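## Task

Scene 1: read the lot number on the shelf edge under each foam block, and put on the desk every foam block whose lot number shows up at least twice anywhere in the storeroom. The robot must not tip over or finish leaning, or the task fails. A block counts only if it stays on the desk without the robot holding it there at the end.

## Robot and tools

ROBOT. A Hello Robot Stretch 4 in a physics simulation: an omni-wheel base, a mast with a lift, one telescoping arm reaching forward, a wrist with yaw, pitch and roll, and a two-finger gripper. It stands about 1.6 m tall; the base rim lies within 0.23 m of the base origin. Loose objects may occasionally get nudged by something else.

FRAMES. Base frame: origin on the floor below the base centre, x ahead, y to the left, z up. hand_pose (the point between open fingertips, link pinch) is reported in this frame; with all wrist joints at 0 its axes line up with the base axes, though the printed position may be somewhat off. The odometry frame is where the base frame was when the scene began. base_odometry heading runs -3.142 to 3.142, left positive, and counts wheel slip as motion.

execute_actions. Argument "actions": a list holding one action, or empty (then it only reports state and pictures). Argument "cameras": list of head_camera, head_left_camera, head_right_camera, wrist_camera or all; omitted/null means all, [] means none; an unknown name rejects the call. An action contains "base", "joints" or both, optionally "pace" and "contact_limits"; or just {"end_of_arm": "enable_torque"}. Its motions begin together and may finish at different times; one action runs at most 15 s.
- "base": exactly one relative move from the base's last reported position: {"translate_m": d} straight ahead (+) or back, -2 to 2 m; {"strafe_m": d} sideways, left +, -2 to 2 m; {"rotate_rad": d} turn in place, counter-clockwise +, -3.2 to 3.2 rad.
- "joints": absolute targets by name, a single object for the one arm. lift_m 0 to 1.2 m; arm_m 0 to 0.55 m (extension); wrist_yaw_rad -1.134 to 4.276 (0 ahead, + left, 3.14 tucked back, arm may obstruct above 3.4); wrist_pitch_rad -1.117 to 4.259 (0 level, 1.57 pointing down); wrist_roll_rad -1.117 to 4.259 (0 fingers level, + clockwise seen from behind); gripper_m -0.038 to 0.141 m fingertip gap (below 0 fingers press together). Done tolerances: ±0.004 for lift, arm and gripper, ±0.02 yaw and roll, ±0.05 pitch. Joint targets outside range are clipped and reported; any other bad value or unknown key refuses the whole call.
- "pace": slow, default, fast, max. Base speed 0.1/0.3/0.4/0.6 m/s and turn 1/2/3/4 rad/s; with lift above 0.2 these are further reduced, down to 0.3 m/s and 1 rad/s at 1.2 m.
- "contact_limits": {"arm_m": v}, v from 0 (gentlest) to 0.75 (firmest), default 0.5; the arm halts on contact beyond it.
At the start of a scene the wrist can be unfolded with lift_m 0.4 and wrist_yaw_rad 0 in a single action. Anything omitted from an action may keep driving toward an older target without status showing it.

wait: {"seconds": 0..10}; sends no command, returns state and pictures. zoom_image: {"camera", "region": [x0,y0,x1,y1]} in pixels of that camera's latest full image, at most 504x504; useful for reading lot numbers. Image sizes: head_camera 420x560, head_left/right 420x672 fisheyes (also show base and arm), wrist_camera 616x392 (fingertips near bottom). read_manual gives only licence texts. finished_scene {"scene": 1 or 2} ends that scene permanently and reports success; the goal must hold afterwards. A reply with no tool call ends everything.

RESULTS. base_status and joint_status tell how each commanded motion ended: done (for base, wheels turned the full amount even if slipping); off_target (stopped short, may still push); contact_stop_at_<key> (hit something; that part goes slack, a slack lift can sag under load, slack wheels can roll); limit_stop_at_<name>, e.g. own_body (self-collision guard; moving away still works) or tilt (leaning over 6 degrees, lift/arm/wheels slack until upright); time_out; torque_fault (a wrist or gripper motor overloaded and went limp, send enable_torque). After such a stop, later motion calls in the same reply are skipped. on_its_own lists uncommanded behaviour; its "held at" is a target, not a position. lidar_m: 12 distances in m, 30-degree sectors, 1st straight ahead, counter-clockwise (4th left, 7th behind, 10th right); "-" means nothing seen or closer than 0.25 m; sees from about 0.15 m up, misses glass and thin legs. wrist_depth_mm: 7x7 grid of median depths 100 to 2000 mm, "-" invalid. base_tilt in degrees (forward/right positive, fixed bias up to 1.5). turned_by_wheels vs turned_by_imu differing by more than about 0.1 rad means a collision or slip, and heading error roughly equals their difference. motor_effort is percent of max, peak in brackets, with fixed bias and noise; wheel efforts positive turn the base right.

GRIPPING. Command a gap smaller than the object; squeezing harder pulls it toward the wrist by up to a third of the shortfall. Joint readings do not prove a grasp; at commands of 0 or more, a firm grip shows as a clear gripper effort change, and a load in a level gripper moves wrist_pitch effort away from 0. If fingertips jam on a surface below, raise the lift.

AVOID. Turning or driving with over 1 kg held and arm_m above 0.2, especially at fast or max, and strong pushes or pulls with a high gripper or high contact limit: these can tip the robot. Pressing the gripper into things (torque faults), tilting up with roll outside -0.4..4 (self-collision), dropping, slamming or hard hits. Release objects so they rest on the desk by themselves.

Each tool is called after "Request:" by a JSON object that holds its "name" and its "arguments".

## Session

Request:
{"name": "execute_actions", "arguments": {"actions": []}}

Scene clock: 0.00 s.
base_odometry: x=+0.000 y=+0.000 heading=+0.000 (m, m, rad; odometry frame)
turned_by_wheels: +0.000 (rad since the last result)
turned_by_imu: +0.000 (rad since the last result)
base_tilt: forward=-0.2 right=+0.5 (deg)
lidar_m: 0.82 0.80 0.94 2.35 1.40 0.75 0.62 0.62 0.70 1.91 1.91 0.96
base_status: not commanded
joint_positions: lift_m=+0.254 arm_m=+0.000 wrist_yaw_rad=+3.195 wrist_pitch_rad=-0.007 wrist_roll_rad=+0.016 gripper_m=+0.057
joint_status: not commanded
motor_effort: lift_m=+18 arm_m=+0 wrist_yaw_rad=+1 wrist_pitch_rad=-7 wrist_roll_rad=-1 gripper_m=-1 wheel_0=+0 wheel_1=+0 wheel_2=+0 (%)
hand_pose: x=-0.1222 y=+0.0718 z=+0.4346 quat_wxyz=(-0.027, +0.003, +0.008, +1.000) (m; base frame)
wrist_depth_mm: - 134 778 809 904 976 1078 / - 124 166 831 891 976 1078 / - 119 155 820 891 976 1060 / - 134 201 831 904 976 1078 / 135 707 768 831 904 976 1060 / 668 715 198 831 196 976 1060 / 668 707 759 110 878 946 976
pictures: head_camera, head_left_camera, head_right_camera, wrist_camera
Images, in order (width x height): head_camera 420x560, head_left_camera 420x672, head_right_camera 420x672, wrist_camera 616x392.

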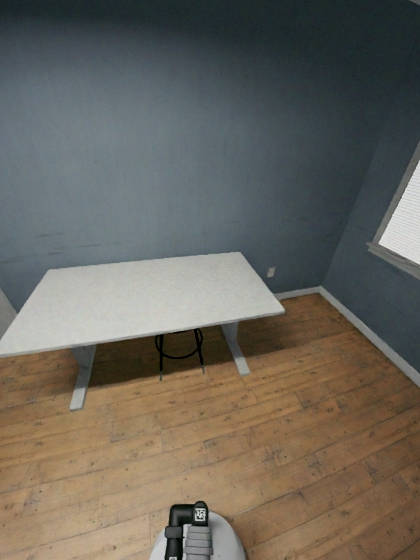

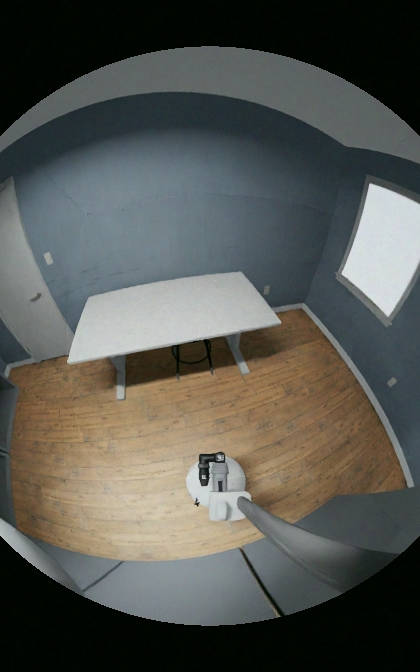

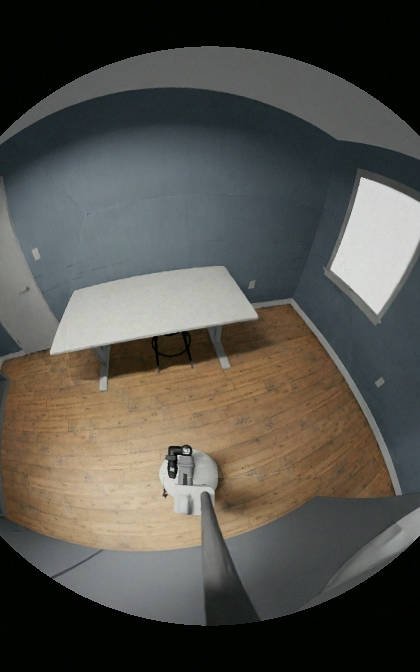

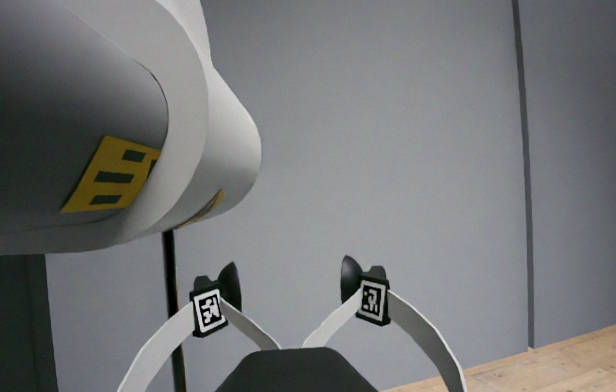

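Request:
{"name": "execute_actions", "arguments": {"actions": [{"base":{"rotate_rad":1.75},"pace":"fast"}], "cameras": ["head_camera","head_left_camera"]}}

Scene clock: 6.60 s.
base_odometry: x=+0.000 y=+0.000 heading=+1.750 (m, m, rad; odometry frame)
turned_by_wheels: +1.750 (rad since the last result)
turned_by_imu: +1.752 (rad since the last result)
base_tilt: forward=-0.2 right=+0.6 (deg)
lidar_m: 2.32 1.05 0.67 0.62 0.63 0.81 1.93 1.95 0.86 0.80 0.84 1.09
base_status: done
joint_positions: lift_m=+0.254 arm_m=+0.000 wrist_yaw_rad=+3.195 wrist_pitch_rad=-0.007 wrist_roll_rad=+0.016 gripper_m=+0.057
joint_status: not commanded
motor_effort: lift_m=+17(17) arm_m=+0(0) wrist_yaw_rad=+1(1) wrist_pitch_rad=-7(7) wrist_roll_rad=-1(1) gripper_m=-2(3) wheel_0=+0(5) wheel_1=+0(6) wheel_2=-1(8) (%)
hand_pose: x=-0.1222 y=+0.0719 z=+0.4346 quat_wxyz=(-0.027, +0.003, +0.008, +1.000) (m; base frame)
wrist_depth_mm: - 133 - - - 946 691 / - 124 166 - - 960 699 / - 119 156 - - 960 715 / - 134 202 - - 991 732 / 135 - - - - 1008 715 / 1397 1661 198 1618 196 991 741 / 1025 1060 1098 110 1042 917 723
pictures: head_camera, head_left_camera
Images, in order (width x height): head_camera 420x560, head_left_camera 420x672.

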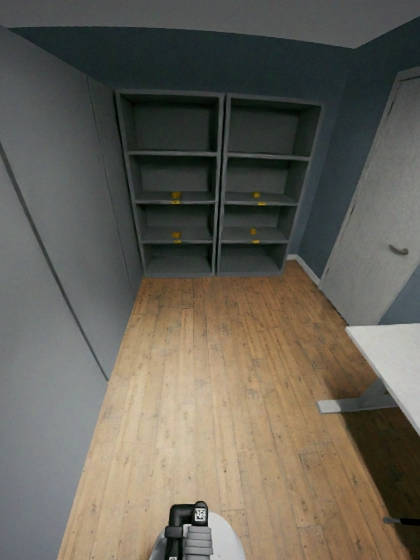

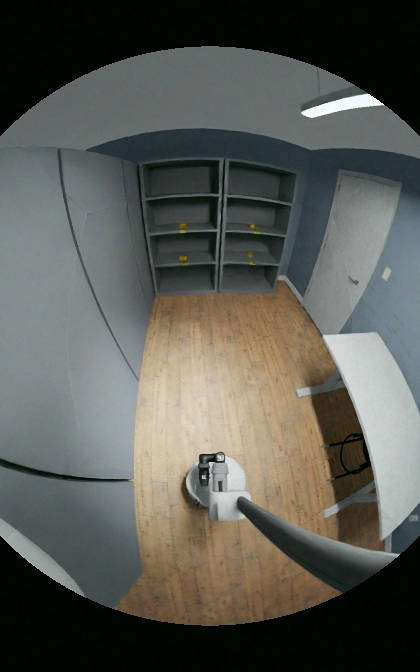

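Request:
{"name": "zoom_image", "arguments": {"camera": "head_camera", "region": [130, 170, 310, 260]}}

Region (130, 170, 310, 260) of head_camera's 420x560 image, scaled by 2.800, with more detail than that image has.

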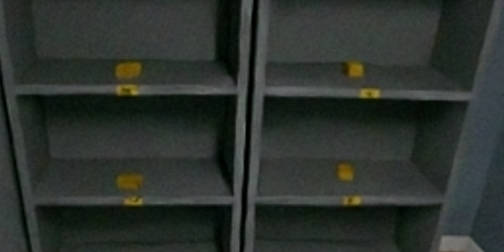

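Request:
{"name": "execute_actions", "arguments": {"actions": [{"base":{"translate_m":0.9},"joints":{"lift_m":0.4,"wrist_yaw_rad":0},"pace":"max"}], "cameras": ["head_camera","wrist_camera"]}}

Request:
{"name": "zoom_image", "arguments": {"camera": "head_camera", "region": [110, 190, 330, 320]}}

Scene clock: 23.40 s.
base_odometry: x=-0.160 y=+0.886 heading=+1.750 (m, m, rad; odometry frame)
turned_by_wheels: +0.000 (rad since the last result)
turned_by_imu: +0.001 (rad since the last result)
base_tilt: forward=-0.3 right=+0.6 (deg)
lidar_m: 1.43 1.20 0.78 0.71 0.72 0.95 2.81 1.18 0.80 0.76 1.51 1.55
base_status: done
joint_positions: lift_m=+0.400 arm_m=+0.000 wrist_yaw_rad=+0.000 wrist_pitch_rad=-0.007 wrist_roll_rad=+0.016 gripper_m=+0.057
joint_status: all done
motor_effort: lift_m=+20(24) arm_m=+0(0) wrist_yaw_rad=+0(6) wrist_pitch_rad=-7(8) wrist_roll_rad=-1(0) gripper_m=-2(3) wheel_0=+0(6) wheel_1=+0(9) wheel_2=+0(14) (%)
hand_pose: x=+0.4591 y=-0.0873 z=+0.5800 quat_wxyz=(+1.000, +0.008, -0.003, +0.000) (m; base frame)
wrist_depth_mm: 1499 1661 1708 1708 1756 1618 1618 / 1397 1576 1397 1366 1576 1499 1661 / 1430 1618 1661 1756 1808 1618 1756 / 1464 1618 1661 1808 1808 1576 1708 / 1336 1618 1661 1756 1921 1708 1756 / 1464 1618 198 1336 196 1499 1661 / 1229 1229 1229 110 1308 1229 1229
pictures: head_camera, wrist_camera
Images, in order (width x height): head_camera 420x560, wrist_camera 616x392.

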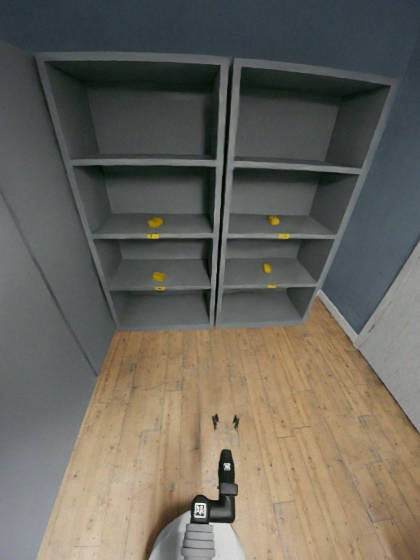

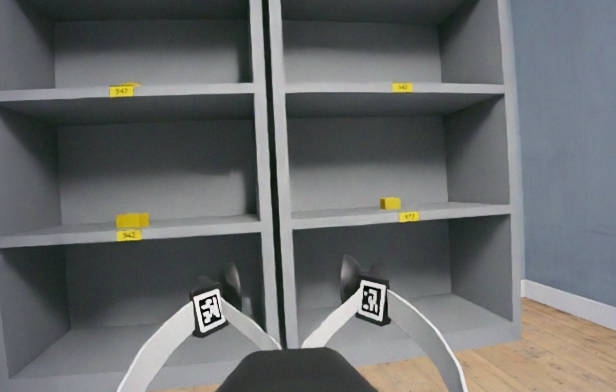

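Region (110, 190, 330, 320) of head_camera's 420x560 image, scaled by 2.291, with more detail than that image has; it fills the top 298 rows of this view, and the rest is white.

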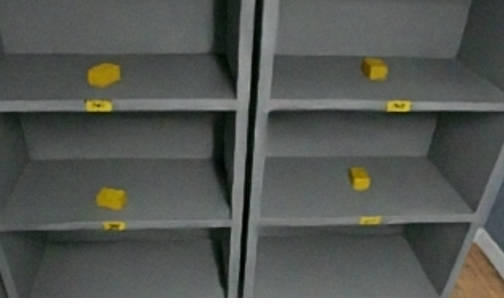

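Request:
{"name": "zoom_image", "arguments": {"camera": "wrist_camera", "region": [90, 70, 180, 250]}}

Request:
{"name": "zoom_image", "arguments": {"camera": "wrist_camera", "region": [360, 70, 450, 250]}}

Region (90, 70, 180, 250) of wrist_camera's 616x392 image, scaled by 2.800.

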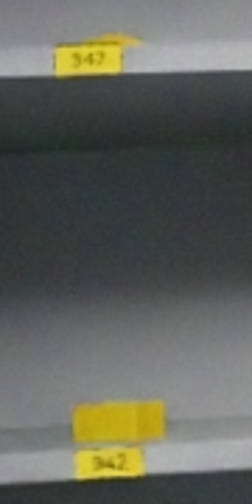

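Region (360, 70, 450, 250) of wrist_camera's 616x392 image, scaled by 2.800.

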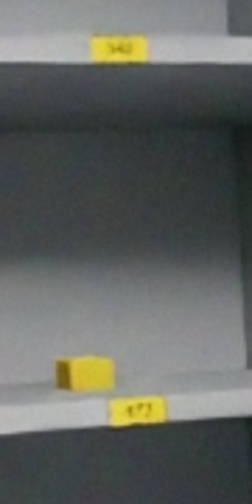

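Confusable; need closer. Extend the arm.

Request:
{"name": "execute_actions", "arguments": {"actions": [{"base":{"translate_m":0.2},"joints":{"arm_m":0.3,"lift_m":0.42},"pace":"max"}], "cameras": ["head_camera","wrist_camera"]}}

Scene clock: 37.33 s.
base_odometry: x=-0.196 y=+1.082 heading=+1.750 (m, m, rad; odometry frame)
turned_by_wheels: +0.000 (rad since the last result)
turned_by_imu: +0.000 (rad since the last result)
base_tilt: forward=-0.2 right=+0.6 (deg)
lidar_m: 1.23 1.19 0.80 0.73 0.76 0.99 3.02 1.19 0.78 0.86 1.49 1.33
base_status: done
joint_positions: lift_m=+0.420 arm_m=+0.299 wrist_yaw_rad=+0.000 wrist_pitch_rad=-0.007 wrist_roll_rad=+0.016 gripper_m=+0.057
joint_status: all done
motor_effort: lift_m=+21(24) arm_m=+7(9) wrist_yaw_rad=-1(1) wrist_pitch_rad=-6(7) wrist_roll_rad=+0(1) gripper_m=-4(2) wheel_0=-1(8) wheel_1=-1(9) wheel_2=+1(12) (%)
hand_pose: x=+0.7582 y=-0.0873 z=+0.6000 quat_wxyz=(+1.000, +0.008, -0.003, +0.000) (m; base frame)
wrist_depth_mm: 699 723 741 750 854 866 917 / 946 991 1060 991 1160 1205 1025 / 1098 1118 1182 1229 1281 1336 1098 / 1078 1160 1205 1229 1255 1308 1060 / 750 798 759 854 809 1336 1042 / 1078 1138 198 1025 197 1336 1138 / 1118 1118 1182 110 1205 1160 1098
pictures: head_camera, wrist_camera
Images, in order (width x height): head_camera 420x560, wrist_camera 616x392.

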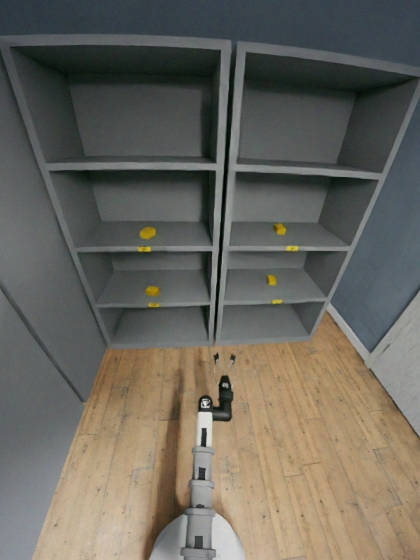

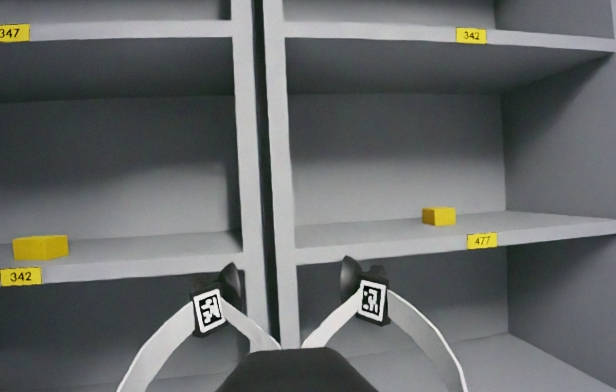

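Request:
{"name": "execute_actions", "arguments": {"actions": [{"base":{"rotate_rad":-0.268},"joints":{"lift_m":0.95,"wrist_pitch_rad":0.4,"gripper_m":0.13},"pace":"max"}], "cameras": ["head_camera","wrist_camera"]}}

Scene clock: 101.37 s.
base_odometry: x=-0.196 y=+1.082 heading=+1.482 (m, m, rad; odometry frame)
turned_by_wheels: -0.268 (rad since the last result)
turned_by_imu: -0.268 (rad since the last result)
base_tilt: forward=-0.4 right=+0.7 (deg)
lidar_m: 1.23 1.21 0.93 0.75 0.73 0.81 1.31 1.80 0.90 0.80 1.46 1.54
base_status: done
joint_positions: lift_m=+0.950 arm_m=+0.299 wrist_yaw_rad=+0.000 wrist_pitch_rad=+0.402 wrist_roll_rad=+0.016 gripper_m=+0.130
joint_status: all done
motor_effort: lift_m=+20(24) arm_m=+7(7) wrist_yaw_rad=+1(2) wrist_pitch_rad=-5(8) wrist_roll_rad=+0(0) gripper_m=+1(0) wheel_0=+1(7) wheel_1=+1(6) wheel_2=-1(8) (%)
hand_pose: x=+0.7352 y=-0.0875 z=+1.0151 quat_wxyz=(+0.980, +0.008, +0.200, -0.002) (m; base frame)
wrist_depth_mm: 615 1042 1118 1255 1182 1366 1138 / 647 1060 1160 1160 1118 1336 1160 / 683 750 1281 1464 1281 1464 1205 / 1098 1118 1336 1430 1336 1537 1255 / 1118 831 1160 1160 1281 1661 1281 / 917 213 976 1576 1430 1537 1308 / 1042 931 1366 110 1397 1397 1308
pictures: head_camera, wrist_camera
Images, in order (width x height): head_camera 420x560, wrist_camera 616x392.

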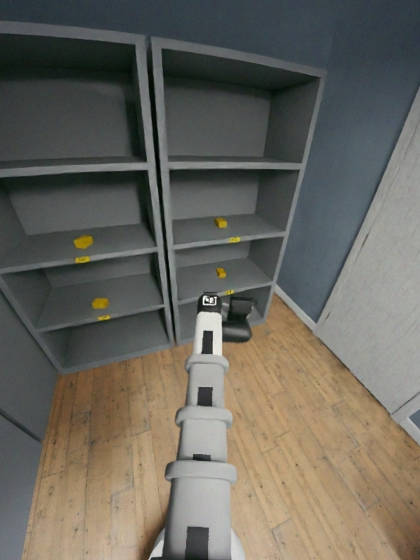

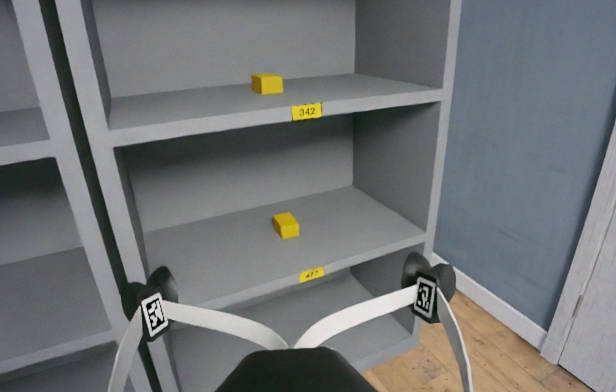

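Request:
{"name": "execute_actions", "arguments": {"actions": [{"base":{"translate_m":0.55},"pace":"max"}], "cameras": ["head_camera","wrist_camera"]}}

Scene clock: 112.87 s.
base_odometry: x=-0.147 y=+1.630 heading=+1.482 (m, m, rad; odometry frame)
turned_by_wheels: +0.000 (rad since the last result)
turned_by_imu: +0.000 (rad since the last result)
base_tilt: forward=-0.2 right=+0.7 (deg)
lidar_m: 0.72 0.71 0.79 0.97 0.94 1.04 1.66 1.38 0.96 1.25 1.28 0.90
base_status: done
joint_positions: lift_m=+0.950 arm_m=+0.299 wrist_yaw_rad=+0.000 wrist_pitch_rad=+0.402 wrist_roll_rad=+0.016 gripper_m=+0.130
joint_status: not commanded
motor_effort: lift_m=+20(20) arm_m=+6(7) wrist_yaw_rad=+0(1) wrist_pitch_rad=-5(6) wrist_roll_rad=+0(2) gripper_m=+0(0) wheel_0=-1(3) wheel_1=-1(6) wheel_2=+0(9) (%)
hand_pose: x=+0.7352 y=-0.0874 z=+1.0151 quat_wxyz=(+0.980, +0.008, +0.200, -0.002) (m; base frame)
wrist_depth_mm: 559 609 676 741 809 640 530 / 580 627 707 778 820 676 544 / 585 621 549 544 574 569 530 / 418 410 402 394 397 452 569 / 304 304 315 353 991 750 627 / 263 213 842 904 831 741 1025 / 723 759 759 110 768 741 1098
pictures: head_camera, wrist_camera
Images, in order (width x height): head_camera 420x560, wrist_camera 616x392.

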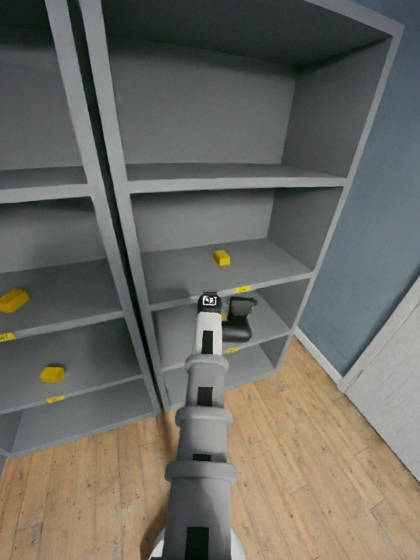

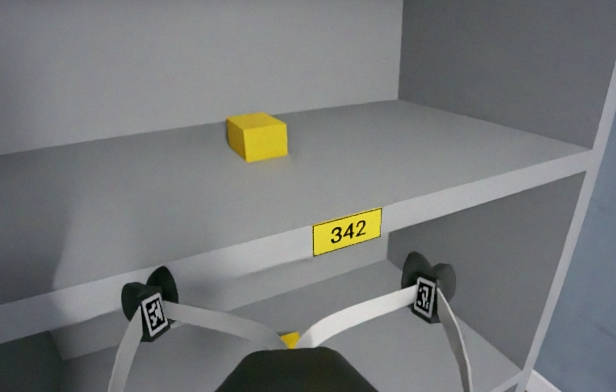

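Request:
{"name": "execute_actions", "arguments": {"actions": [{"base":{"translate_m":0.06},"joints":{"arm_m":0.5,"wrist_yaw_rad":0.12,"lift_m":0.953},"pace":"fast"}], "cameras": ["wrist_camera"]}}

Scene clock: 136.80 s.
base_odometry: x=-0.142 y=+1.690 heading=+1.482 (m, m, rad; odometry frame)
turned_by_wheels: +0.000 (rad since the last result)
turned_by_imu: +0.000 (rad since the last result)
base_tilt: forward=-0.3 right=+0.8 (deg)
lidar_m: 0.65 0.65 0.70 0.97 0.97 1.06 1.72 1.29 1.00 1.25 1.23 0.84
base_status: done
joint_positions: lift_m=+0.953 arm_m=+0.499 wrist_yaw_rad=+0.120 wrist_pitch_rad=+0.402 wrist_roll_rad=+0.016 gripper_m=+0.130
joint_status: all done
motor_effort: lift_m=+22(25) arm_m=+7(8) wrist_yaw_rad=+1(6) wrist_pitch_rad=-6(6) wrist_roll_rad=+0(1) gripper_m=+1(1) wheel_0=-1(5) wheel_1=-1(4) wheel_2=+1(9) (%)
hand_pose: x=+0.9437 y=-0.0550 z=+1.0180 quat_wxyz=(+0.978, -0.004, +0.200, +0.057) (m; base frame)
wrist_depth_mm: 366 392 418 445 492 535 488 / 387 410 445 484 512 564 508 / 404 430 469 500 535 574 508 / 413 418 410 294 394 387 382 / 312 309 304 255 297 293 289 / 245 213 243 243 220 233 231 / 205 202 201 110 204 195 198
pictures: wrist_camera
Images, in order (width x height): wrist_camera 616x392.

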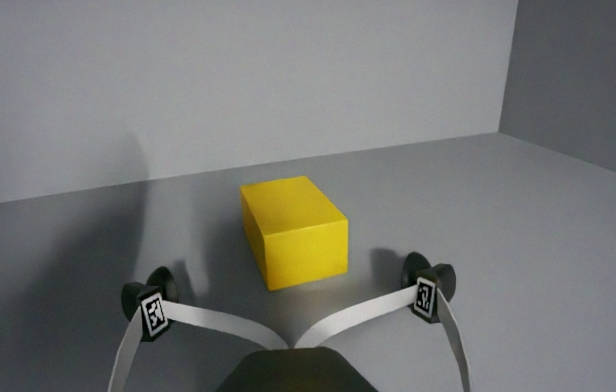

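Request:
{"name": "execute_actions", "arguments": {"actions": [{"base":{"translate_m":0.02},"joints":{"arm_m":0.55},"pace":"fast"}], "cameras": ["wrist_camera"]}}

Request:
{"name": "execute_actions", "arguments": {"actions": [{"joints":{"gripper_m":0.025}}], "cameras": ["wrist_camera"]}}

Scene clock: 145.00 s.
base_odometry: x=-0.140 y=+1.710 heading=+1.481 (m, m, rad; odometry frame)
turned_by_wheels: +0.000 (rad since the last result)
turned_by_imu: +0.000 (rad since the last result)
base_tilt: forward=-0.2 right=+0.6 (deg)
lidar_m: 0.64 0.63 0.71 0.99 0.97 1.08 1.72 1.28 1.01 1.25 1.22 0.81
base_status: done
joint_positions: lift_m=+0.953 arm_m=+0.548 wrist_yaw_rad=+0.120 wrist_pitch_rad=+0.402 wrist_roll_rad=+0.016 gripper_m=+0.130
joint_status: all done
motor_effort: lift_m=+21(22) arm_m=+7(8) wrist_yaw_rad=+1(1) wrist_pitch_rad=-5(6) wrist_roll_rad=+0(1) gripper_m=-1(1) wheel_0=-1(1) wheel_1=-1(4) wheel_2=+1(8) (%)
hand_pose: x=+0.9933 y=-0.0550 z=+1.0180 quat_wxyz=(+0.978, -0.004, +0.200, +0.057) (m; base frame)
wrist_depth_mm: 314 336 362 389 424 459 466 / 329 353 377 410 445 492 480 / 349 375 404 436 480 521 484 / 366 384 407 402 394 387 384 / 310 309 278 221 297 294 289 / 244 213 192 187 219 232 231 / 204 201 201 110 204 194 197
pictures: wrist_camera
Images, in order (width x height): wrist_camera 616x392.

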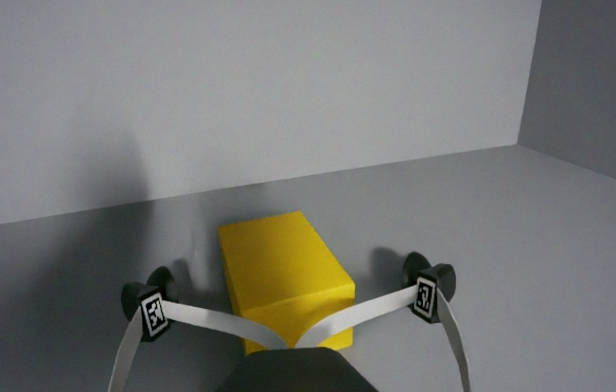

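Scene clock: 146.97 s.
base_odometry: x=-0.140 y=+1.710 heading=+1.481 (m, m, rad; odometry frame)
turned_by_wheels: +0.000 (rad since the last result)
turned_by_imu: +0.000 (rad since the last result)
base_tilt: forward=-0.2 right=+0.7 (deg)
lidar_m: 0.65 0.63 0.70 0.97 0.97 1.09 1.73 1.30 0.99 1.24 1.24 0.81
base_status: not commanded
joint_positions: lift_m=+0.953 arm_m=+0.548 wrist_yaw_rad=+0.120 wrist_pitch_rad=+0.402 wrist_roll_rad=+0.016 gripper_m=+0.025
joint_status: all done
motor_effort: lift_m=+22(21) arm_m=+7(7) wrist_yaw_rad=-2(0) wrist_pitch_rad=-6(7) wrist_roll_rad=+1(0) gripper_m=-18(20) wheel_0=-1(1) wheel_1=-1(1) wheel_2=+0(0) (%)
hand_pose: x=+0.9933 y=-0.0550 z=+1.0180 quat_wxyz=(+0.978, -0.004, +0.200, +0.057) (m; base frame)
wrist_depth_mm: 317 336 364 387 421 459 459 / 329 353 382 413 445 492 480 / 347 375 407 439 480 521 480 / 366 384 407 404 394 384 384 / 310 307 291 213 297 294 287 / 245 244 185 176 186 235 231 / 204 195 202 110 199 193 198
pictures: wrist_camera
Images, in order (width x height): wrist_camera 616x392.

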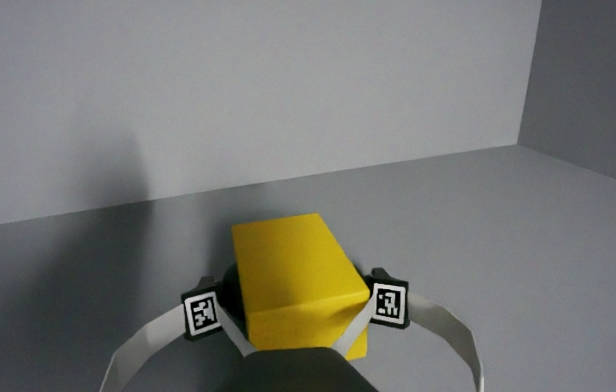

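Request:
{"name": "execute_actions", "arguments": {"actions": [{"joints":{"lift_m":1.0,"arm_m":0.02},"pace":"fast"}], "cameras": ["wrist_camera"]}}

Request:
{"name": "execute_actions", "arguments": {"actions": [{"base":{"rotate_rad":-2.15},"joints":{"lift_m":0.82},"pace":"fast"}], "cameras": ["head_camera","wrist_camera"]}}

Scene clock: 158.40 s.
base_odometry: x=-0.140 y=+1.710 heading=+1.481 (m, m, rad; odometry frame)
turned_by_wheels: +0.000 (rad since the last result)
turned_by_imu: +0.000 (rad since the last result)
base_tilt: forward=-0.3 right=+0.7 (deg)
lidar_m: 0.64 0.62 0.71 0.98 0.97 1.12 1.71 1.31 1.01 1.25 1.22 0.83
base_status: not commanded
joint_positions: lift_m=+1.000 arm_m=+0.021 wrist_yaw_rad=+0.120 wrist_pitch_rad=+0.403 wrist_roll_rad=+0.016 gripper_m=+0.025
joint_status: all done
motor_effort: lift_m=+22(25) arm_m=-7(8) wrist_yaw_rad=+1(0) wrist_pitch_rad=-8(9) wrist_roll_rad=+1(1) gripper_m=-17(17) wheel_0=-1(1) wheel_1=-1(1) wheel_2=+1(1) (%)
hand_pose: x=+0.4661 y=-0.0551 z=+1.0648 quat_wxyz=(+0.978, -0.004, +0.200, +0.057) (m; base frame)
wrist_depth_mm: 554 750 820 878 946 820 668 / 521 798 854 931 1025 831 676 / 466 798 798 778 759 750 668 / 449 544 525 530 591 842 732 / 424 473 484 212 1182 946 1138 / 459 691 185 177 185 878 1205 / 477 508 820 110 820 866 1281
pictures: wrist_camera
Images, in order (width x height): wrist_camera 616x392.

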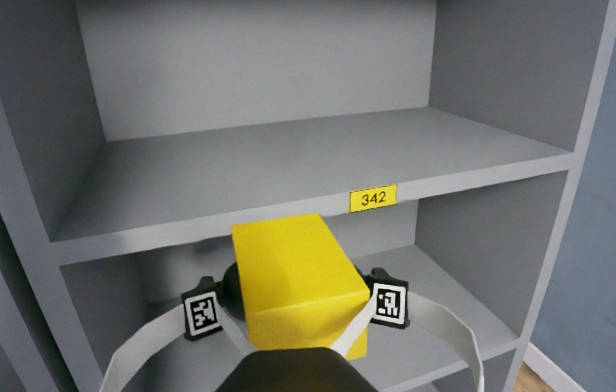

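Scene clock: 161.03 s.
base_odometry: x=-0.140 y=+1.710 heading=-0.668 (m, m, rad; odometry frame)
turned_by_wheels: -2.150 (rad since the last result)
turned_by_imu: -2.152 (rad since the last result)
base_tilt: forward=-0.3 right=+0.6 (deg)
lidar_m: 1.00 1.21 1.24 0.91 0.66 0.61 0.71 0.98 0.96 1.02 1.53 1.59
base_status: done
joint_positions: lift_m=+0.820 arm_m=+0.021 wrist_yaw_rad=+0.120 wrist_pitch_rad=+0.403 wrist_roll_rad=+0.016 gripper_m=+0.025
joint_status: all done
motor_effort: lift_m=+15(19) arm_m=-7(7) wrist_yaw_rad=+1(0) wrist_pitch_rad=-9(8) wrist_roll_rad=+1(0) gripper_m=-17(19) wheel_0=+1(3) wheel_1=+1(5) wheel_2=+0(6) (%)
hand_pose: x=+0.4661 y=-0.0550 z=+0.8854 quat_wxyz=(+0.978, -0.004, +0.200, +0.057) (m; base frame)
wrist_depth_mm: 976 1160 1430 1863 - - - / 1042 1229 1499 1808 - - - / 1060 1229 1255 1078 1281 - - / 1078 1336 1537 1808 - - - / 1098 1336 1576 213 1863 1863 1863 / 1160 1366 186 177 185 1499 1464 / 1205 1229 1255 110 1229 1229 1229
pictures: head_camera, wrist_camera
Images, in order (width x height): head_camera 420x560, wrist_camera 616x392.

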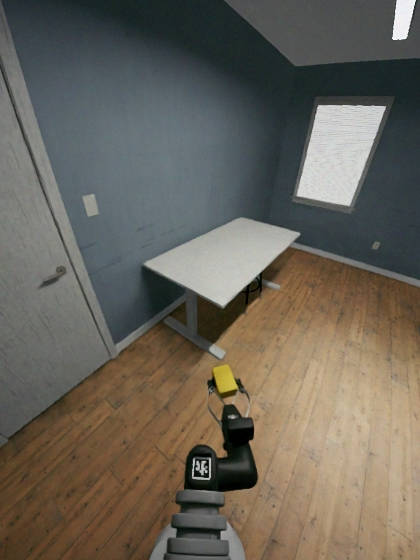

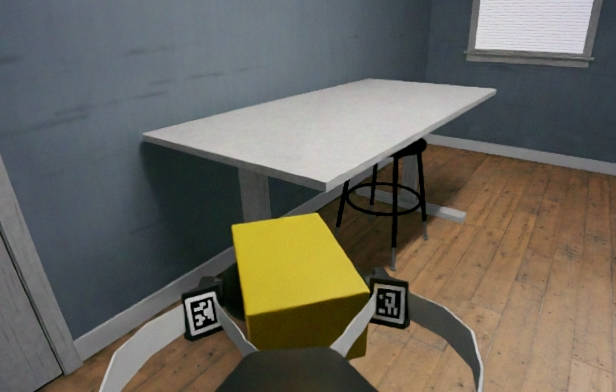

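Request:
{"name": "execute_actions", "arguments": {"actions": [{"base":{"translate_m":0.33},"joints":{"arm_m":0.55,"lift_m":0.79},"pace":"fast"}], "cameras": ["head_camera","wrist_camera"]}}

Scene clock: 172.33 s.
base_odometry: x=+0.119 y=+1.506 heading=-0.668 (m, m, rad; odometry frame)
turned_by_wheels: +0.000 (rad since the last result)
turned_by_imu: +0.000 (rad since the last result)
base_tilt: forward=-0.2 right=+0.7 (deg)
lidar_m: 0.70 0.95 1.03 1.13 0.95 0.92 0.99 1.20 1.15 1.23 1.80 0.99
base_status: done
joint_positions: lift_m=+0.790 arm_m=+0.548 wrist_yaw_rad=+0.120 wrist_pitch_rad=+0.403 wrist_roll_rad=+0.016 gripper_m=+0.025
joint_status: all done
motor_effort: lift_m=+15(15) arm_m=+7(7) wrist_yaw_rad=+0(3) wrist_pitch_rad=-8(8) wrist_roll_rad=+0(0) gripper_m=-17(18) wheel_0=-1(7) wheel_1=-1(4) wheel_2=+0(10) (%)
hand_pose: x=+0.9933 y=-0.0549 z=+0.8554 quat_wxyz=(+0.978, -0.004, +0.200, +0.057) (m; base frame)
wrist_depth_mm: 585 699 891 1138 1576 - - / 609 732 891 1205 1661 - - / 627 759 917 991 960 946 960 / 634 691 668 676 661 640 640 / 512 508 480 213 492 488 477 / 402 402 185 177 185 389 379 / 338 320 332 110 327 320 324
pictures: head_camera, wrist_camera
Images, in order (width x height): head_camera 420x560, wrist_camera 616x392.

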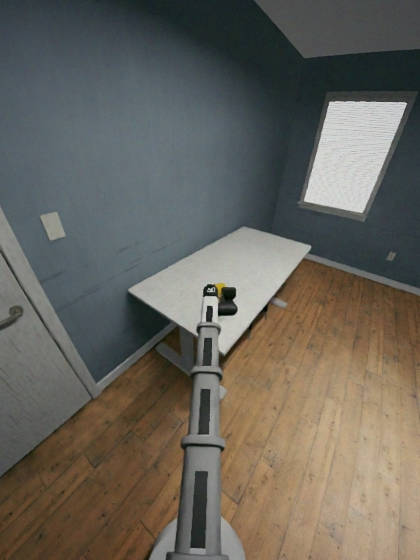

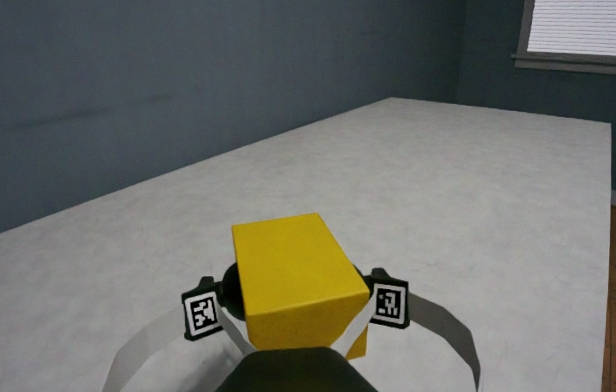

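Request:
{"name": "execute_actions", "arguments": {"actions": [{"joints":{"lift_m":0.69},"pace":"default"}], "cameras": []}}

Scene clock: 184.37 s.
base_odometry: x=+0.119 y=+1.506 heading=-0.668 (m, m, rad; odometry frame)
turned_by_wheels: +0.000 (rad since the last result)
turned_by_imu: +0.000 (rad since the last result)
base_tilt: forward=-0.3 right=+0.8 (deg)
lidar_m: 0.69 0.96 1.02 1.12 0.93 0.90 1.00 1.19 1.14 1.24 1.80 0.99
base_status: not commanded
joint_positions: lift_m=+0.690 arm_m=+0.548 wrist_yaw_rad=+0.120 wrist_pitch_rad=+0.403 wrist_roll_rad=+0.016 gripper_m=+0.025
joint_status: all done
motor_effort: lift_m=+14(15) arm_m=+7(7) wrist_yaw_rad=+0(0) wrist_pitch_rad=-6(7) wrist_roll_rad=+0(0) gripper_m=-18(18) wheel_0=-1(1) wheel_1=-1(1) wheel_2=+0(0) (%)
hand_pose: x=+0.9933 y=-0.0549 z=+0.7555 quat_wxyz=(+0.978, -0.004, +0.200, +0.057) (m; base frame)
wrist_depth_mm: 597 691 878 1118 1576 - - / 609 723 917 1078 1205 1182 - / 609 676 654 627 615 603 591 / 445 436 427 421 415 407 402 / 325 325 307 212 312 306 303 / 256 256 185 177 186 245 242 / 214 205 211 110 208 203 204
pictures: none
No camera images: the call's "cameras" was empty. Leave "cameras" out to get every camera's image.

Request:
{"name": "execute_actions", "arguments": {"actions": [{"joints":{"lift_m":0.683,"gripper_m":0.1}}], "cameras": ["wrist_camera"]}}

Request:
{"name": "execute_actions", "arguments": {"actions": [{"joints":{"lift_m":0.74,"arm_m":0.05,"gripper_m":0.13},"pace":"max"}], "cameras": ["wrist_camera","head_left_camera"]}}

Scene clock: 193.77 s.
base_odometry: x=+0.119 y=+1.506 heading=-0.668 (m, m, rad; odometry frame)
turned_by_wheels: +0.000 (rad since the last result)
turned_by_imu: +0.000 (rad since the last result)
base_tilt: forward=-0.3 right=+0.7 (deg)
lidar_m: 0.68 0.94 1.02 1.15 0.95 0.92 0.99 1.20 1.14 1.24 1.81 0.99
base_status: not commanded
joint_positions: lift_m=+0.683 arm_m=+0.548 wrist_yaw_rad=+0.120 wrist_pitch_rad=+0.403 wrist_roll_rad=+0.016 gripper_m=+0.100
joint_status: all done
motor_effort: lift_m=+14(15) arm_m=+7(7) wrist_yaw_rad=+0(1) wrist_pitch_rad=-7(8) wrist_roll_rad=+0(1) gripper_m=-1(17) wheel_0=-1(1) wheel_1=-1(1) wheel_2=+0(0) (%)
hand_pose: x=+0.9933 y=-0.0549 z=+0.7485 quat_wxyz=(+0.978, -0.004, +0.200, +0.057) (m; base frame)
wrist_depth_mm: 591 699 878 1098 1576 - - / 621 723 878 1060 1160 1138 1118 / 597 634 615 615 591 580 569 / 427 418 413 404 397 394 384 / 314 310 279 223 301 296 290 / 247 236 195 185 200 237 233 / 206 202 202 110 206 196 200
pictures: wrist_camera
Images, in order (width x height): wrist_camera 616x392.

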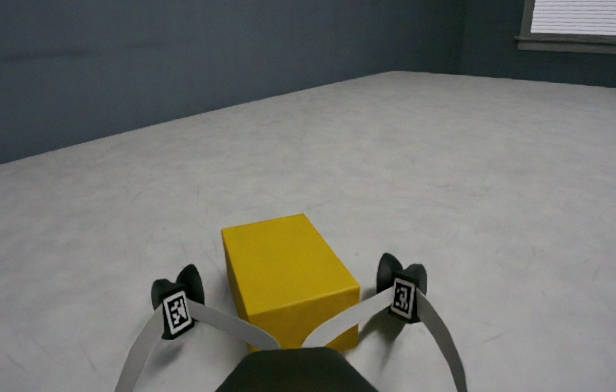

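Scene clock: 195.73 s.
base_odometry: x=+0.119 y=+1.506 heading=-0.668 (m, m, rad; odometry frame)
turned_by_wheels: +0.000 (rad since the last result)
turned_by_imu: +0.000 (rad since the last result)
base_tilt: forward=-0.3 right=+0.6 (deg)
lidar_m: 0.68 0.97 1.03 1.12 0.93 0.91 0.99 1.19 1.16 1.23 1.81 0.96
base_status: not commanded
joint_positions: lift_m=+0.740 arm_m=+0.051 wrist_yaw_rad=+0.120 wrist_pitch_rad=+0.402 wrist_roll_rad=+0.016 gripper_m=+0.130
joint_status: all done
motor_effort: lift_m=+21(24) arm_m=-7(8) wrist_yaw_rad=+1(1) wrist_pitch_rad=-7(6) wrist_roll_rad=+0(1) gripper_m=+0(1) wheel_0=-1(1) wheel_1=-1(1) wheel_2=+0(0) (%)
hand_pose: x=+0.4961 y=-0.0551 z=+0.8050 quat_wxyz=(+0.978, -0.004, +0.200, +0.057) (m; base frame)
wrist_depth_mm: 831 960 1229 1576 - - - / 831 1008 1229 1499 1576 1537 - / 854 891 842 723 798 - - / 891 1025 603 544 621 - - / 931 1118 1336 1618 1661 1708 1618 / 976 213 904 1430 1281 1366 1336 / 1008 1118 1118 110 1182 1118 1118
pictures: head_left_camera, wrist_camera
Images, in order (width x height): head_left_camera 420x672, wrist_camera 616x392.

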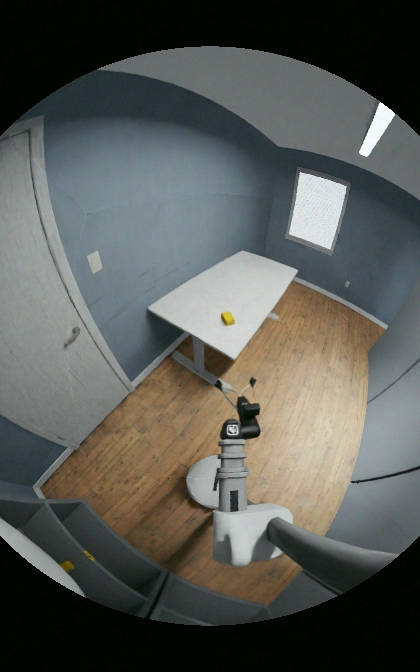

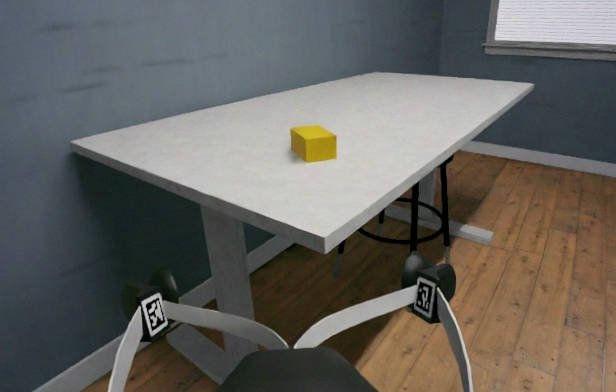

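Request:
{"name": "execute_actions", "arguments": {"actions": [{"base":{"rotate_rad":2.518},"joints":{"lift_m":0.5,"wrist_yaw_rad":0.08,"gripper_m":0.14},"pace":"max"}], "cameras": []}}

Request:
{"name": "execute_actions", "arguments": {"actions": [{"base":{"strafe_m":0.84},"joints":{"arm_m":0.3},"pace":"max"}], "cameras": ["wrist_camera","head_camera"]}}

Scene clock: 228.70 s.
base_odometry: x=+0.119 y=+1.506 heading=+1.850 (m, m, rad; odometry frame)
turned_by_wheels: +2.518 (rad since the last result)
turned_by_imu: +2.521 (rad since the last result)
base_tilt: forward=-0.2 right=+0.7 (deg)
lidar_m: 0.89 0.95 1.20 1.16 1.19 1.68 1.32 0.68 0.89 1.02 1.11 0.95
base_status: done
joint_positions: lift_m=+0.500 arm_m=+0.051 wrist_yaw_rad=+0.080 wrist_pitch_rad=+0.402 wrist_roll_rad=+0.016 gripper_m=+0.140
joint_status: all done
motor_effort: lift_m=+15(18) arm_m=-7(7) wrist_yaw_rad=+1(1) wrist_pitch_rad=-7(7) wrist_roll_rad=+1(1) gripper_m=+2(1) wheel_0=+1(10) wheel_1=+2(5) wheel_2=+2(7) (%)
hand_pose: x=+0.4937 y=-0.0659 z=+0.5655 quat_wxyz=(+0.979, +0.000, +0.200, +0.038) (m; base frame)
wrist_depth_mm: 991 597 1008 1025 991 1008 820 / 1060 640 991 1042 1042 1025 831 / 788 661 715 699 750 750 741 / 1182 723 1118 1255 1229 1205 831 / 1160 1078 1060 1182 1182 1078 842 / 946 205 866 931 854 854 854 / 854 866 866 110 866 842 842
pictures: none
No camera images: the call's "cameras" was empty. Leave "cameras" out to get every camera's image.

Scene clock: 231.73 s.
base_odometry: x=-0.689 y=+1.274 heading=+1.850 (m, m, rad; odometry frame)
turned_by_wheels: +0.000 (rad since the last result)
turned_by_imu: +0.003 (rad since the last result)
base_tilt: forward=-0.3 right=+0.5 (deg)
lidar_m: 0.89 0.46 0.34 0.31 0.33 0.46 1.38 1.67 1.31 1.84 1.31 0.95
base_status: done
joint_positions: lift_m=+0.500 arm_m=+0.299 wrist_yaw_rad=+0.080 wrist_pitch_rad=+0.402 wrist_roll_rad=+0.016 gripper_m=+0.140
joint_status: all done
motor_effort: lift_m=+15(15) arm_m=+7(8) wrist_yaw_rad=+0(0) wrist_pitch_rad=-6(6) wrist_roll_rad=+0(0) gripper_m=+1(1) wheel_0=+0(11) wheel_1=+0(11) wheel_2=+1(1) (%)
hand_pose: x=+0.7413 y=-0.0659 z=+0.5656 quat_wxyz=(+0.979, +0.000, +0.200, +0.038) (m; base frame)
wrist_depth_mm: 517 750 759 768 778 778 683 / 517 759 831 820 820 820 691 / 504 654 640 517 554 603 591 / 436 433 433 433 436 430 430 / 492 732 1008 1025 1008 976 707 / 512 205 917 931 842 842 691 / 549 676 809 110 778 750 691
pictures: head_camera, wrist_camera
Images, in order (width x height): head_camera 420x560, wrist_camera 616x392.

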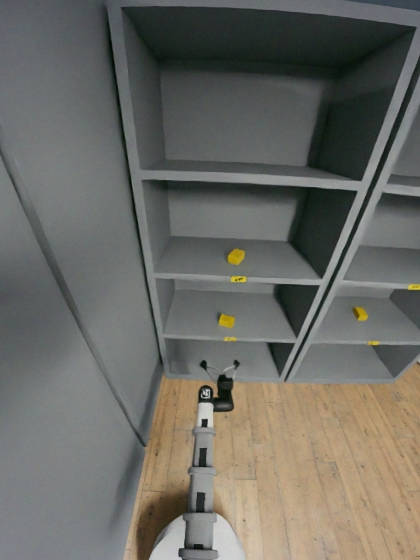

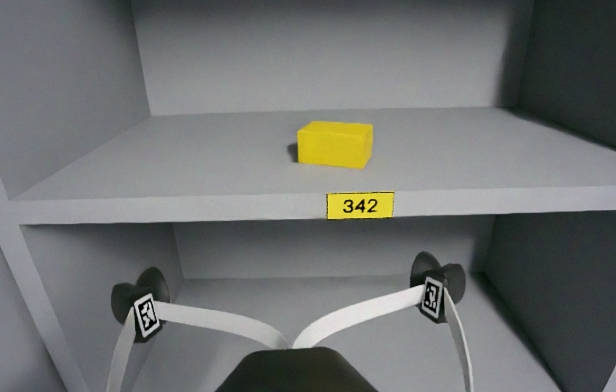

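Request:
{"name": "execute_actions", "arguments": {"actions": [{"base":{"translate_m":0.09},"joints":{"arm_m":0.48,"wrist_yaw_rad":-0.1,"lift_m":0.489},"pace":"fast"}], "cameras": ["wrist_camera"]}}

Scene clock: 247.40 s.
base_odometry: x=-0.713 y=+1.361 heading=+1.850 (m, m, rad; odometry frame)
turned_by_wheels: +0.000 (rad since the last result)
turned_by_imu: +0.000 (rad since the last result)
base_tilt: forward=-0.3 right=+0.6 (deg)
lidar_m: 0.80 0.47 0.34 0.31 0.33 0.46 1.38 1.67 1.36 1.87 1.18 0.85
base_status: done
joint_positions: lift_m=+0.489 arm_m=+0.479 wrist_yaw_rad=-0.101 wrist_pitch_rad=+0.400 wrist_roll_rad=+0.016 gripper_m=+0.140
joint_status: all done
motor_effort: lift_m=+14(14) arm_m=+8(10) wrist_yaw_rad=+5(7) wrist_pitch_rad=+0(5) wrist_roll_rad=+0(0) gripper_m=+0(1) wheel_0=-1(7) wheel_1=-2(5) wheel_2=+1(11) (%)
hand_pose: x=+0.9051 y=-0.1138 z=+0.5552 quat_wxyz=(+0.979, +0.018, +0.198, -0.051) (m; base frame)
wrist_depth_mm: 480 504 521 549 569 585 521 / 508 530 554 574 597 621 535 / 535 554 569 591 580 569 517 / 415 410 399 285 389 382 377 / 303 303 260 247 291 287 283 / 238 205 236 236 216 220 227 / 199 196 196 110 199 205 218
pictures: wrist_camera
Images, in order (width x height): wrist_camera 616x392.

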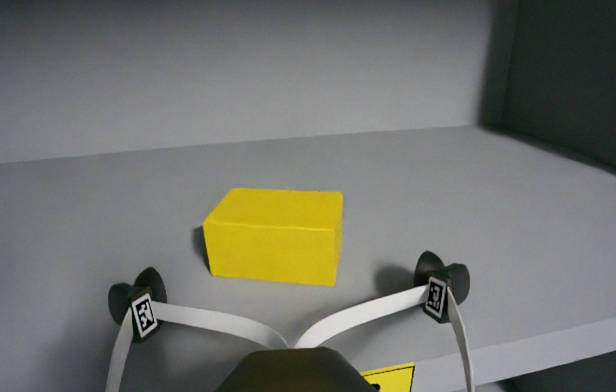

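Request:
{"name": "execute_actions", "arguments": {"actions": [{"joints":{"arm_m":0.535,"wrist_yaw_rad":-0.02,"lift_m":0.495},"pace":"fast"}], "cameras": ["wrist_camera"]}}

Scene clock: 254.97 s.
base_odometry: x=-0.713 y=+1.361 heading=+1.850 (m, m, rad; odometry frame)
turned_by_wheels: +0.000 (rad since the last result)
turned_by_imu: +0.000 (rad since the last result)
base_tilt: forward=-0.2 right=+0.6 (deg)
lidar_m: 0.78 0.45 0.33 0.31 0.33 0.49 1.39 1.67 1.35 1.84 1.18 0.85
base_status: not commanded
joint_positions: lift_m=+0.495 arm_m=+0.534 wrist_yaw_rad=-0.020 wrist_pitch_rad=+0.402 wrist_roll_rad=+0.016 gripper_m=+0.140
joint_status: all done
motor_effort: lift_m=+22(22) arm_m=+7(9) wrist_yaw_rad=+2(10) wrist_pitch_rad=-5(5) wrist_roll_rad=+0(0) gripper_m=-1(1) wheel_0=+0(1) wheel_1=-1(2) wheel_2=+1(1) (%)
hand_pose: x=+0.9683 y=-0.0927 z=+0.5601 quat_wxyz=(+0.980, +0.010, +0.200, -0.011) (m; base frame)
wrist_depth_mm: 445 459 473 473 492 500 512 / 473 484 500 508 517 530 539 / 500 512 521 535 535 554 539 / 424 418 407 399 392 387 379 / 307 307 291 219 239 291 289 / 243 204 211 200 195 225 230 / 204 200 208 110 202 195 197
pictures: wrist_camera
Images, in order (width x height): wrist_camera 616x392.

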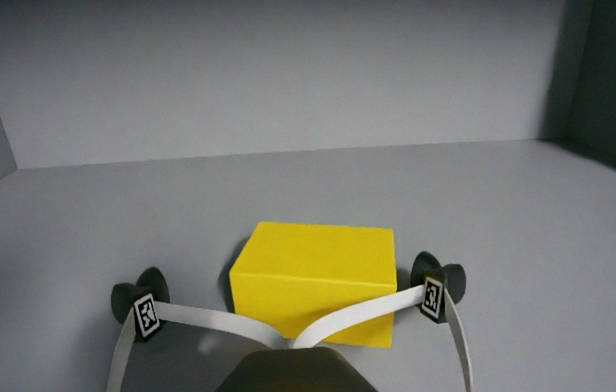

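Request:
{"name": "execute_actions", "arguments": {"actions": [{"joints":{"gripper_m":0.05,"wrist_yaw_rad":-0.07}}], "cameras": ["wrist_camera"]}}

Scene clock: 269.70 s.
base_odometry: x=-0.713 y=+1.361 heading=+1.850 (m, m, rad; odometry frame)
turned_by_wheels: +0.000 (rad since the last result)
turned_by_imu: +0.000 (rad since the last result)
base_tilt: forward=-0.1 right=+0.5 (deg)
lidar_m: 0.80 0.46 0.34 0.30 0.32 0.48 1.40 1.70 1.35 1.88 1.17 0.86
base_status: not commanded
joint_positions: lift_m=+0.495 arm_m=+0.534 wrist_yaw_rad=-0.070 wrist_pitch_rad=+0.402 wrist_roll_rad=+0.016 gripper_m=+0.050
joint_status: all done
motor_effort: lift_m=+21(22) arm_m=+7(7) wrist_yaw_rad=-1(3) wrist_pitch_rad=-6(7) wrist_roll_rad=+1(0) gripper_m=-19(18) wheel_0=+0(0) wheel_1=-1(1) wheel_2=+1(1) (%)
hand_pose: x=+0.9634 y=-0.1057 z=+0.5600 quat_wxyz=(+0.979, +0.015, +0.199, -0.036) (m; base frame)
wrist_depth_mm: 439 455 469 484 504 521 530 / 466 477 500 517 535 554 549 / 496 512 525 549 559 569 525 / 421 413 404 399 394 389 382 / 307 306 225 210 296 290 289 / 242 235 195 192 188 234 230 / 204 194 194 110 198 195 197
pictures: wrist_camera
Images, in order (width x height): wrist_camera 616x392.

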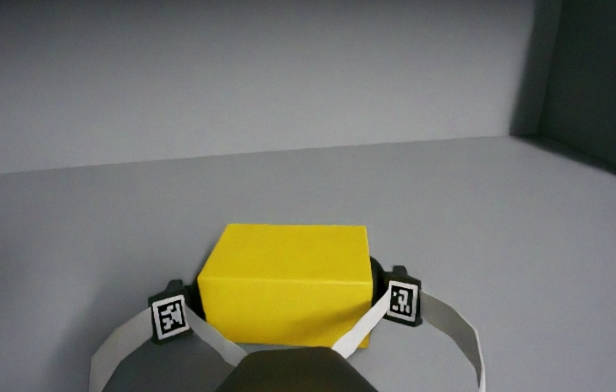

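Request:
{"name": "execute_actions", "arguments": {"actions": [{"base":{"translate_m":-1.4},"joints":{"lift_m":0.58,"arm_m":0.1},"pace":"fast"}], "cameras": ["wrist_camera"]}}

Request:
{"name": "execute_actions", "arguments": {"actions": [{"base":{"rotate_rad":-1.75},"joints":{"lift_m":0.74},"pace":"fast"}], "cameras": ["head_camera","head_right_camera"]}}

Scene clock: 286.40 s.
base_odometry: x=-0.328 y=+0.015 heading=+1.850 (m, m, rad; odometry frame)
turned_by_wheels: +0.000 (rad since the last result)
turned_by_imu: +0.000 (rad since the last result)
base_tilt: forward=-0.2 right=+0.7 (deg)
lidar_m: 1.30 0.46 0.33 0.29 0.33 0.49 2.01 2.11 1.19 1.11 1.19 2.30
base_status: done
joint_positions: lift_m=+0.580 arm_m=+0.101 wrist_yaw_rad=-0.070 wrist_pitch_rad=+0.403 wrist_roll_rad=+0.016 gripper_m=+0.050
joint_status: all done
motor_effort: lift_m=+22(25) arm_m=-7(9) wrist_yaw_rad=+2(1) wrist_pitch_rad=-7(9) wrist_roll_rad=+0(1) gripper_m=-19(19) wheel_0=+2(4) wheel_1=+0(5) wheel_2=-1(10) (%)
hand_pose: x=+0.5307 y=-0.1058 z=+0.6448 quat_wxyz=(+0.979, +0.015, +0.200, -0.036) (m; base frame)
wrist_depth_mm: 820 1366 - - - - - / 809 1366 - - - - - / 778 1336 - - - - - / 759 1281 1921 1983 1863 1921 1921 / 732 1205 225 209 1430 1430 1397 / 732 904 195 192 187 1138 1098 / 715 904 931 110 946 931 931
pictures: wrist_camera
Images, in order (width x height): wrist_camera 616x392.

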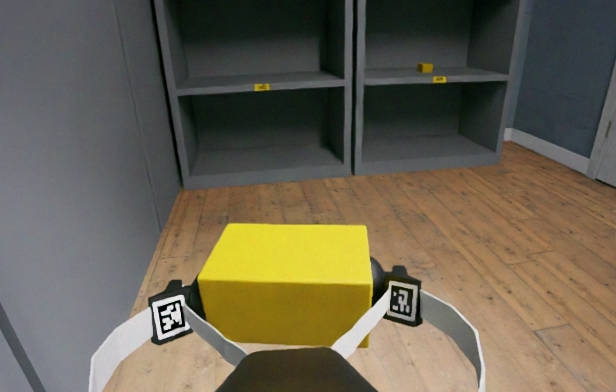

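Scene clock: 288.27 s.
base_odometry: x=-0.328 y=+0.015 heading=+0.100 (m, m, rad; odometry frame)
turned_by_wheels: -1.750 (rad since the last result)
turned_by_imu: -1.751 (rad since the last result)
base_tilt: forward=-0.3 right=+0.5 (deg)
lidar_m: 1.13 1.13 2.28 2.24 0.62 0.35 0.31 0.31 0.36 0.74 2.03 1.27
base_status: done
joint_positions: lift_m=+0.740 arm_m=+0.101 wrist_yaw_rad=-0.070 wrist_pitch_rad=+0.402 wrist_roll_rad=+0.016 gripper_m=+0.050
joint_status: all done
motor_effort: lift_m=+21(22) arm_m=-7(7) wrist_yaw_rad=+2(0) wrist_pitch_rad=-6(7) wrist_roll_rad=+0(0) gripper_m=-19(19) wheel_0=-1(4) wheel_1=+0(8) wheel_2=-1(7) (%)
hand_pose: x=+0.5308 y=-0.1058 z=+0.8049 quat_wxyz=(+0.979, +0.015, +0.199, -0.036) (m; base frame)
wrist_depth_mm: 1308 1397 1537 1618 1708 - 1863 / 1397 1499 1576 1618 1863 - 1863 / 904 960 1042 1397 1921 - 1983 / 1499 1618 1138 1921 - - - / 1576 1756 224 211 1661 1708 1661 / 1397 1366 196 192 188 1366 1336 / 1182 1118 1138 110 1138 1118 1138
pictures: head_camera, head_right_camera
Images, in order (width x height): head_camera 420x560, head_right_camera 420x672.

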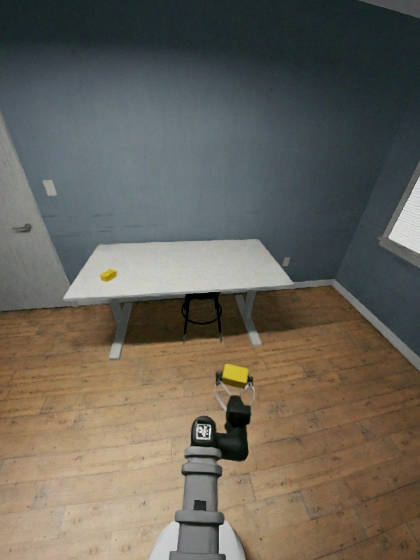

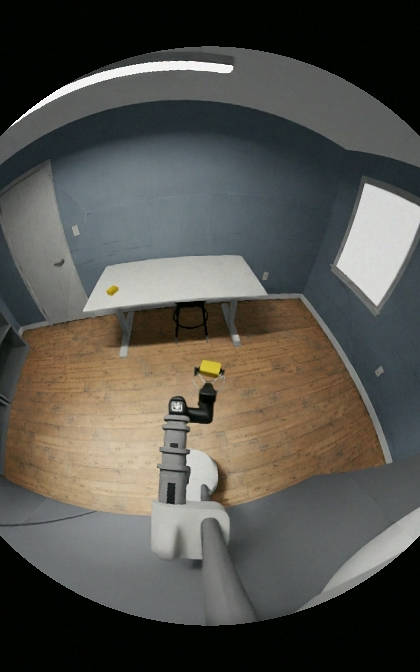

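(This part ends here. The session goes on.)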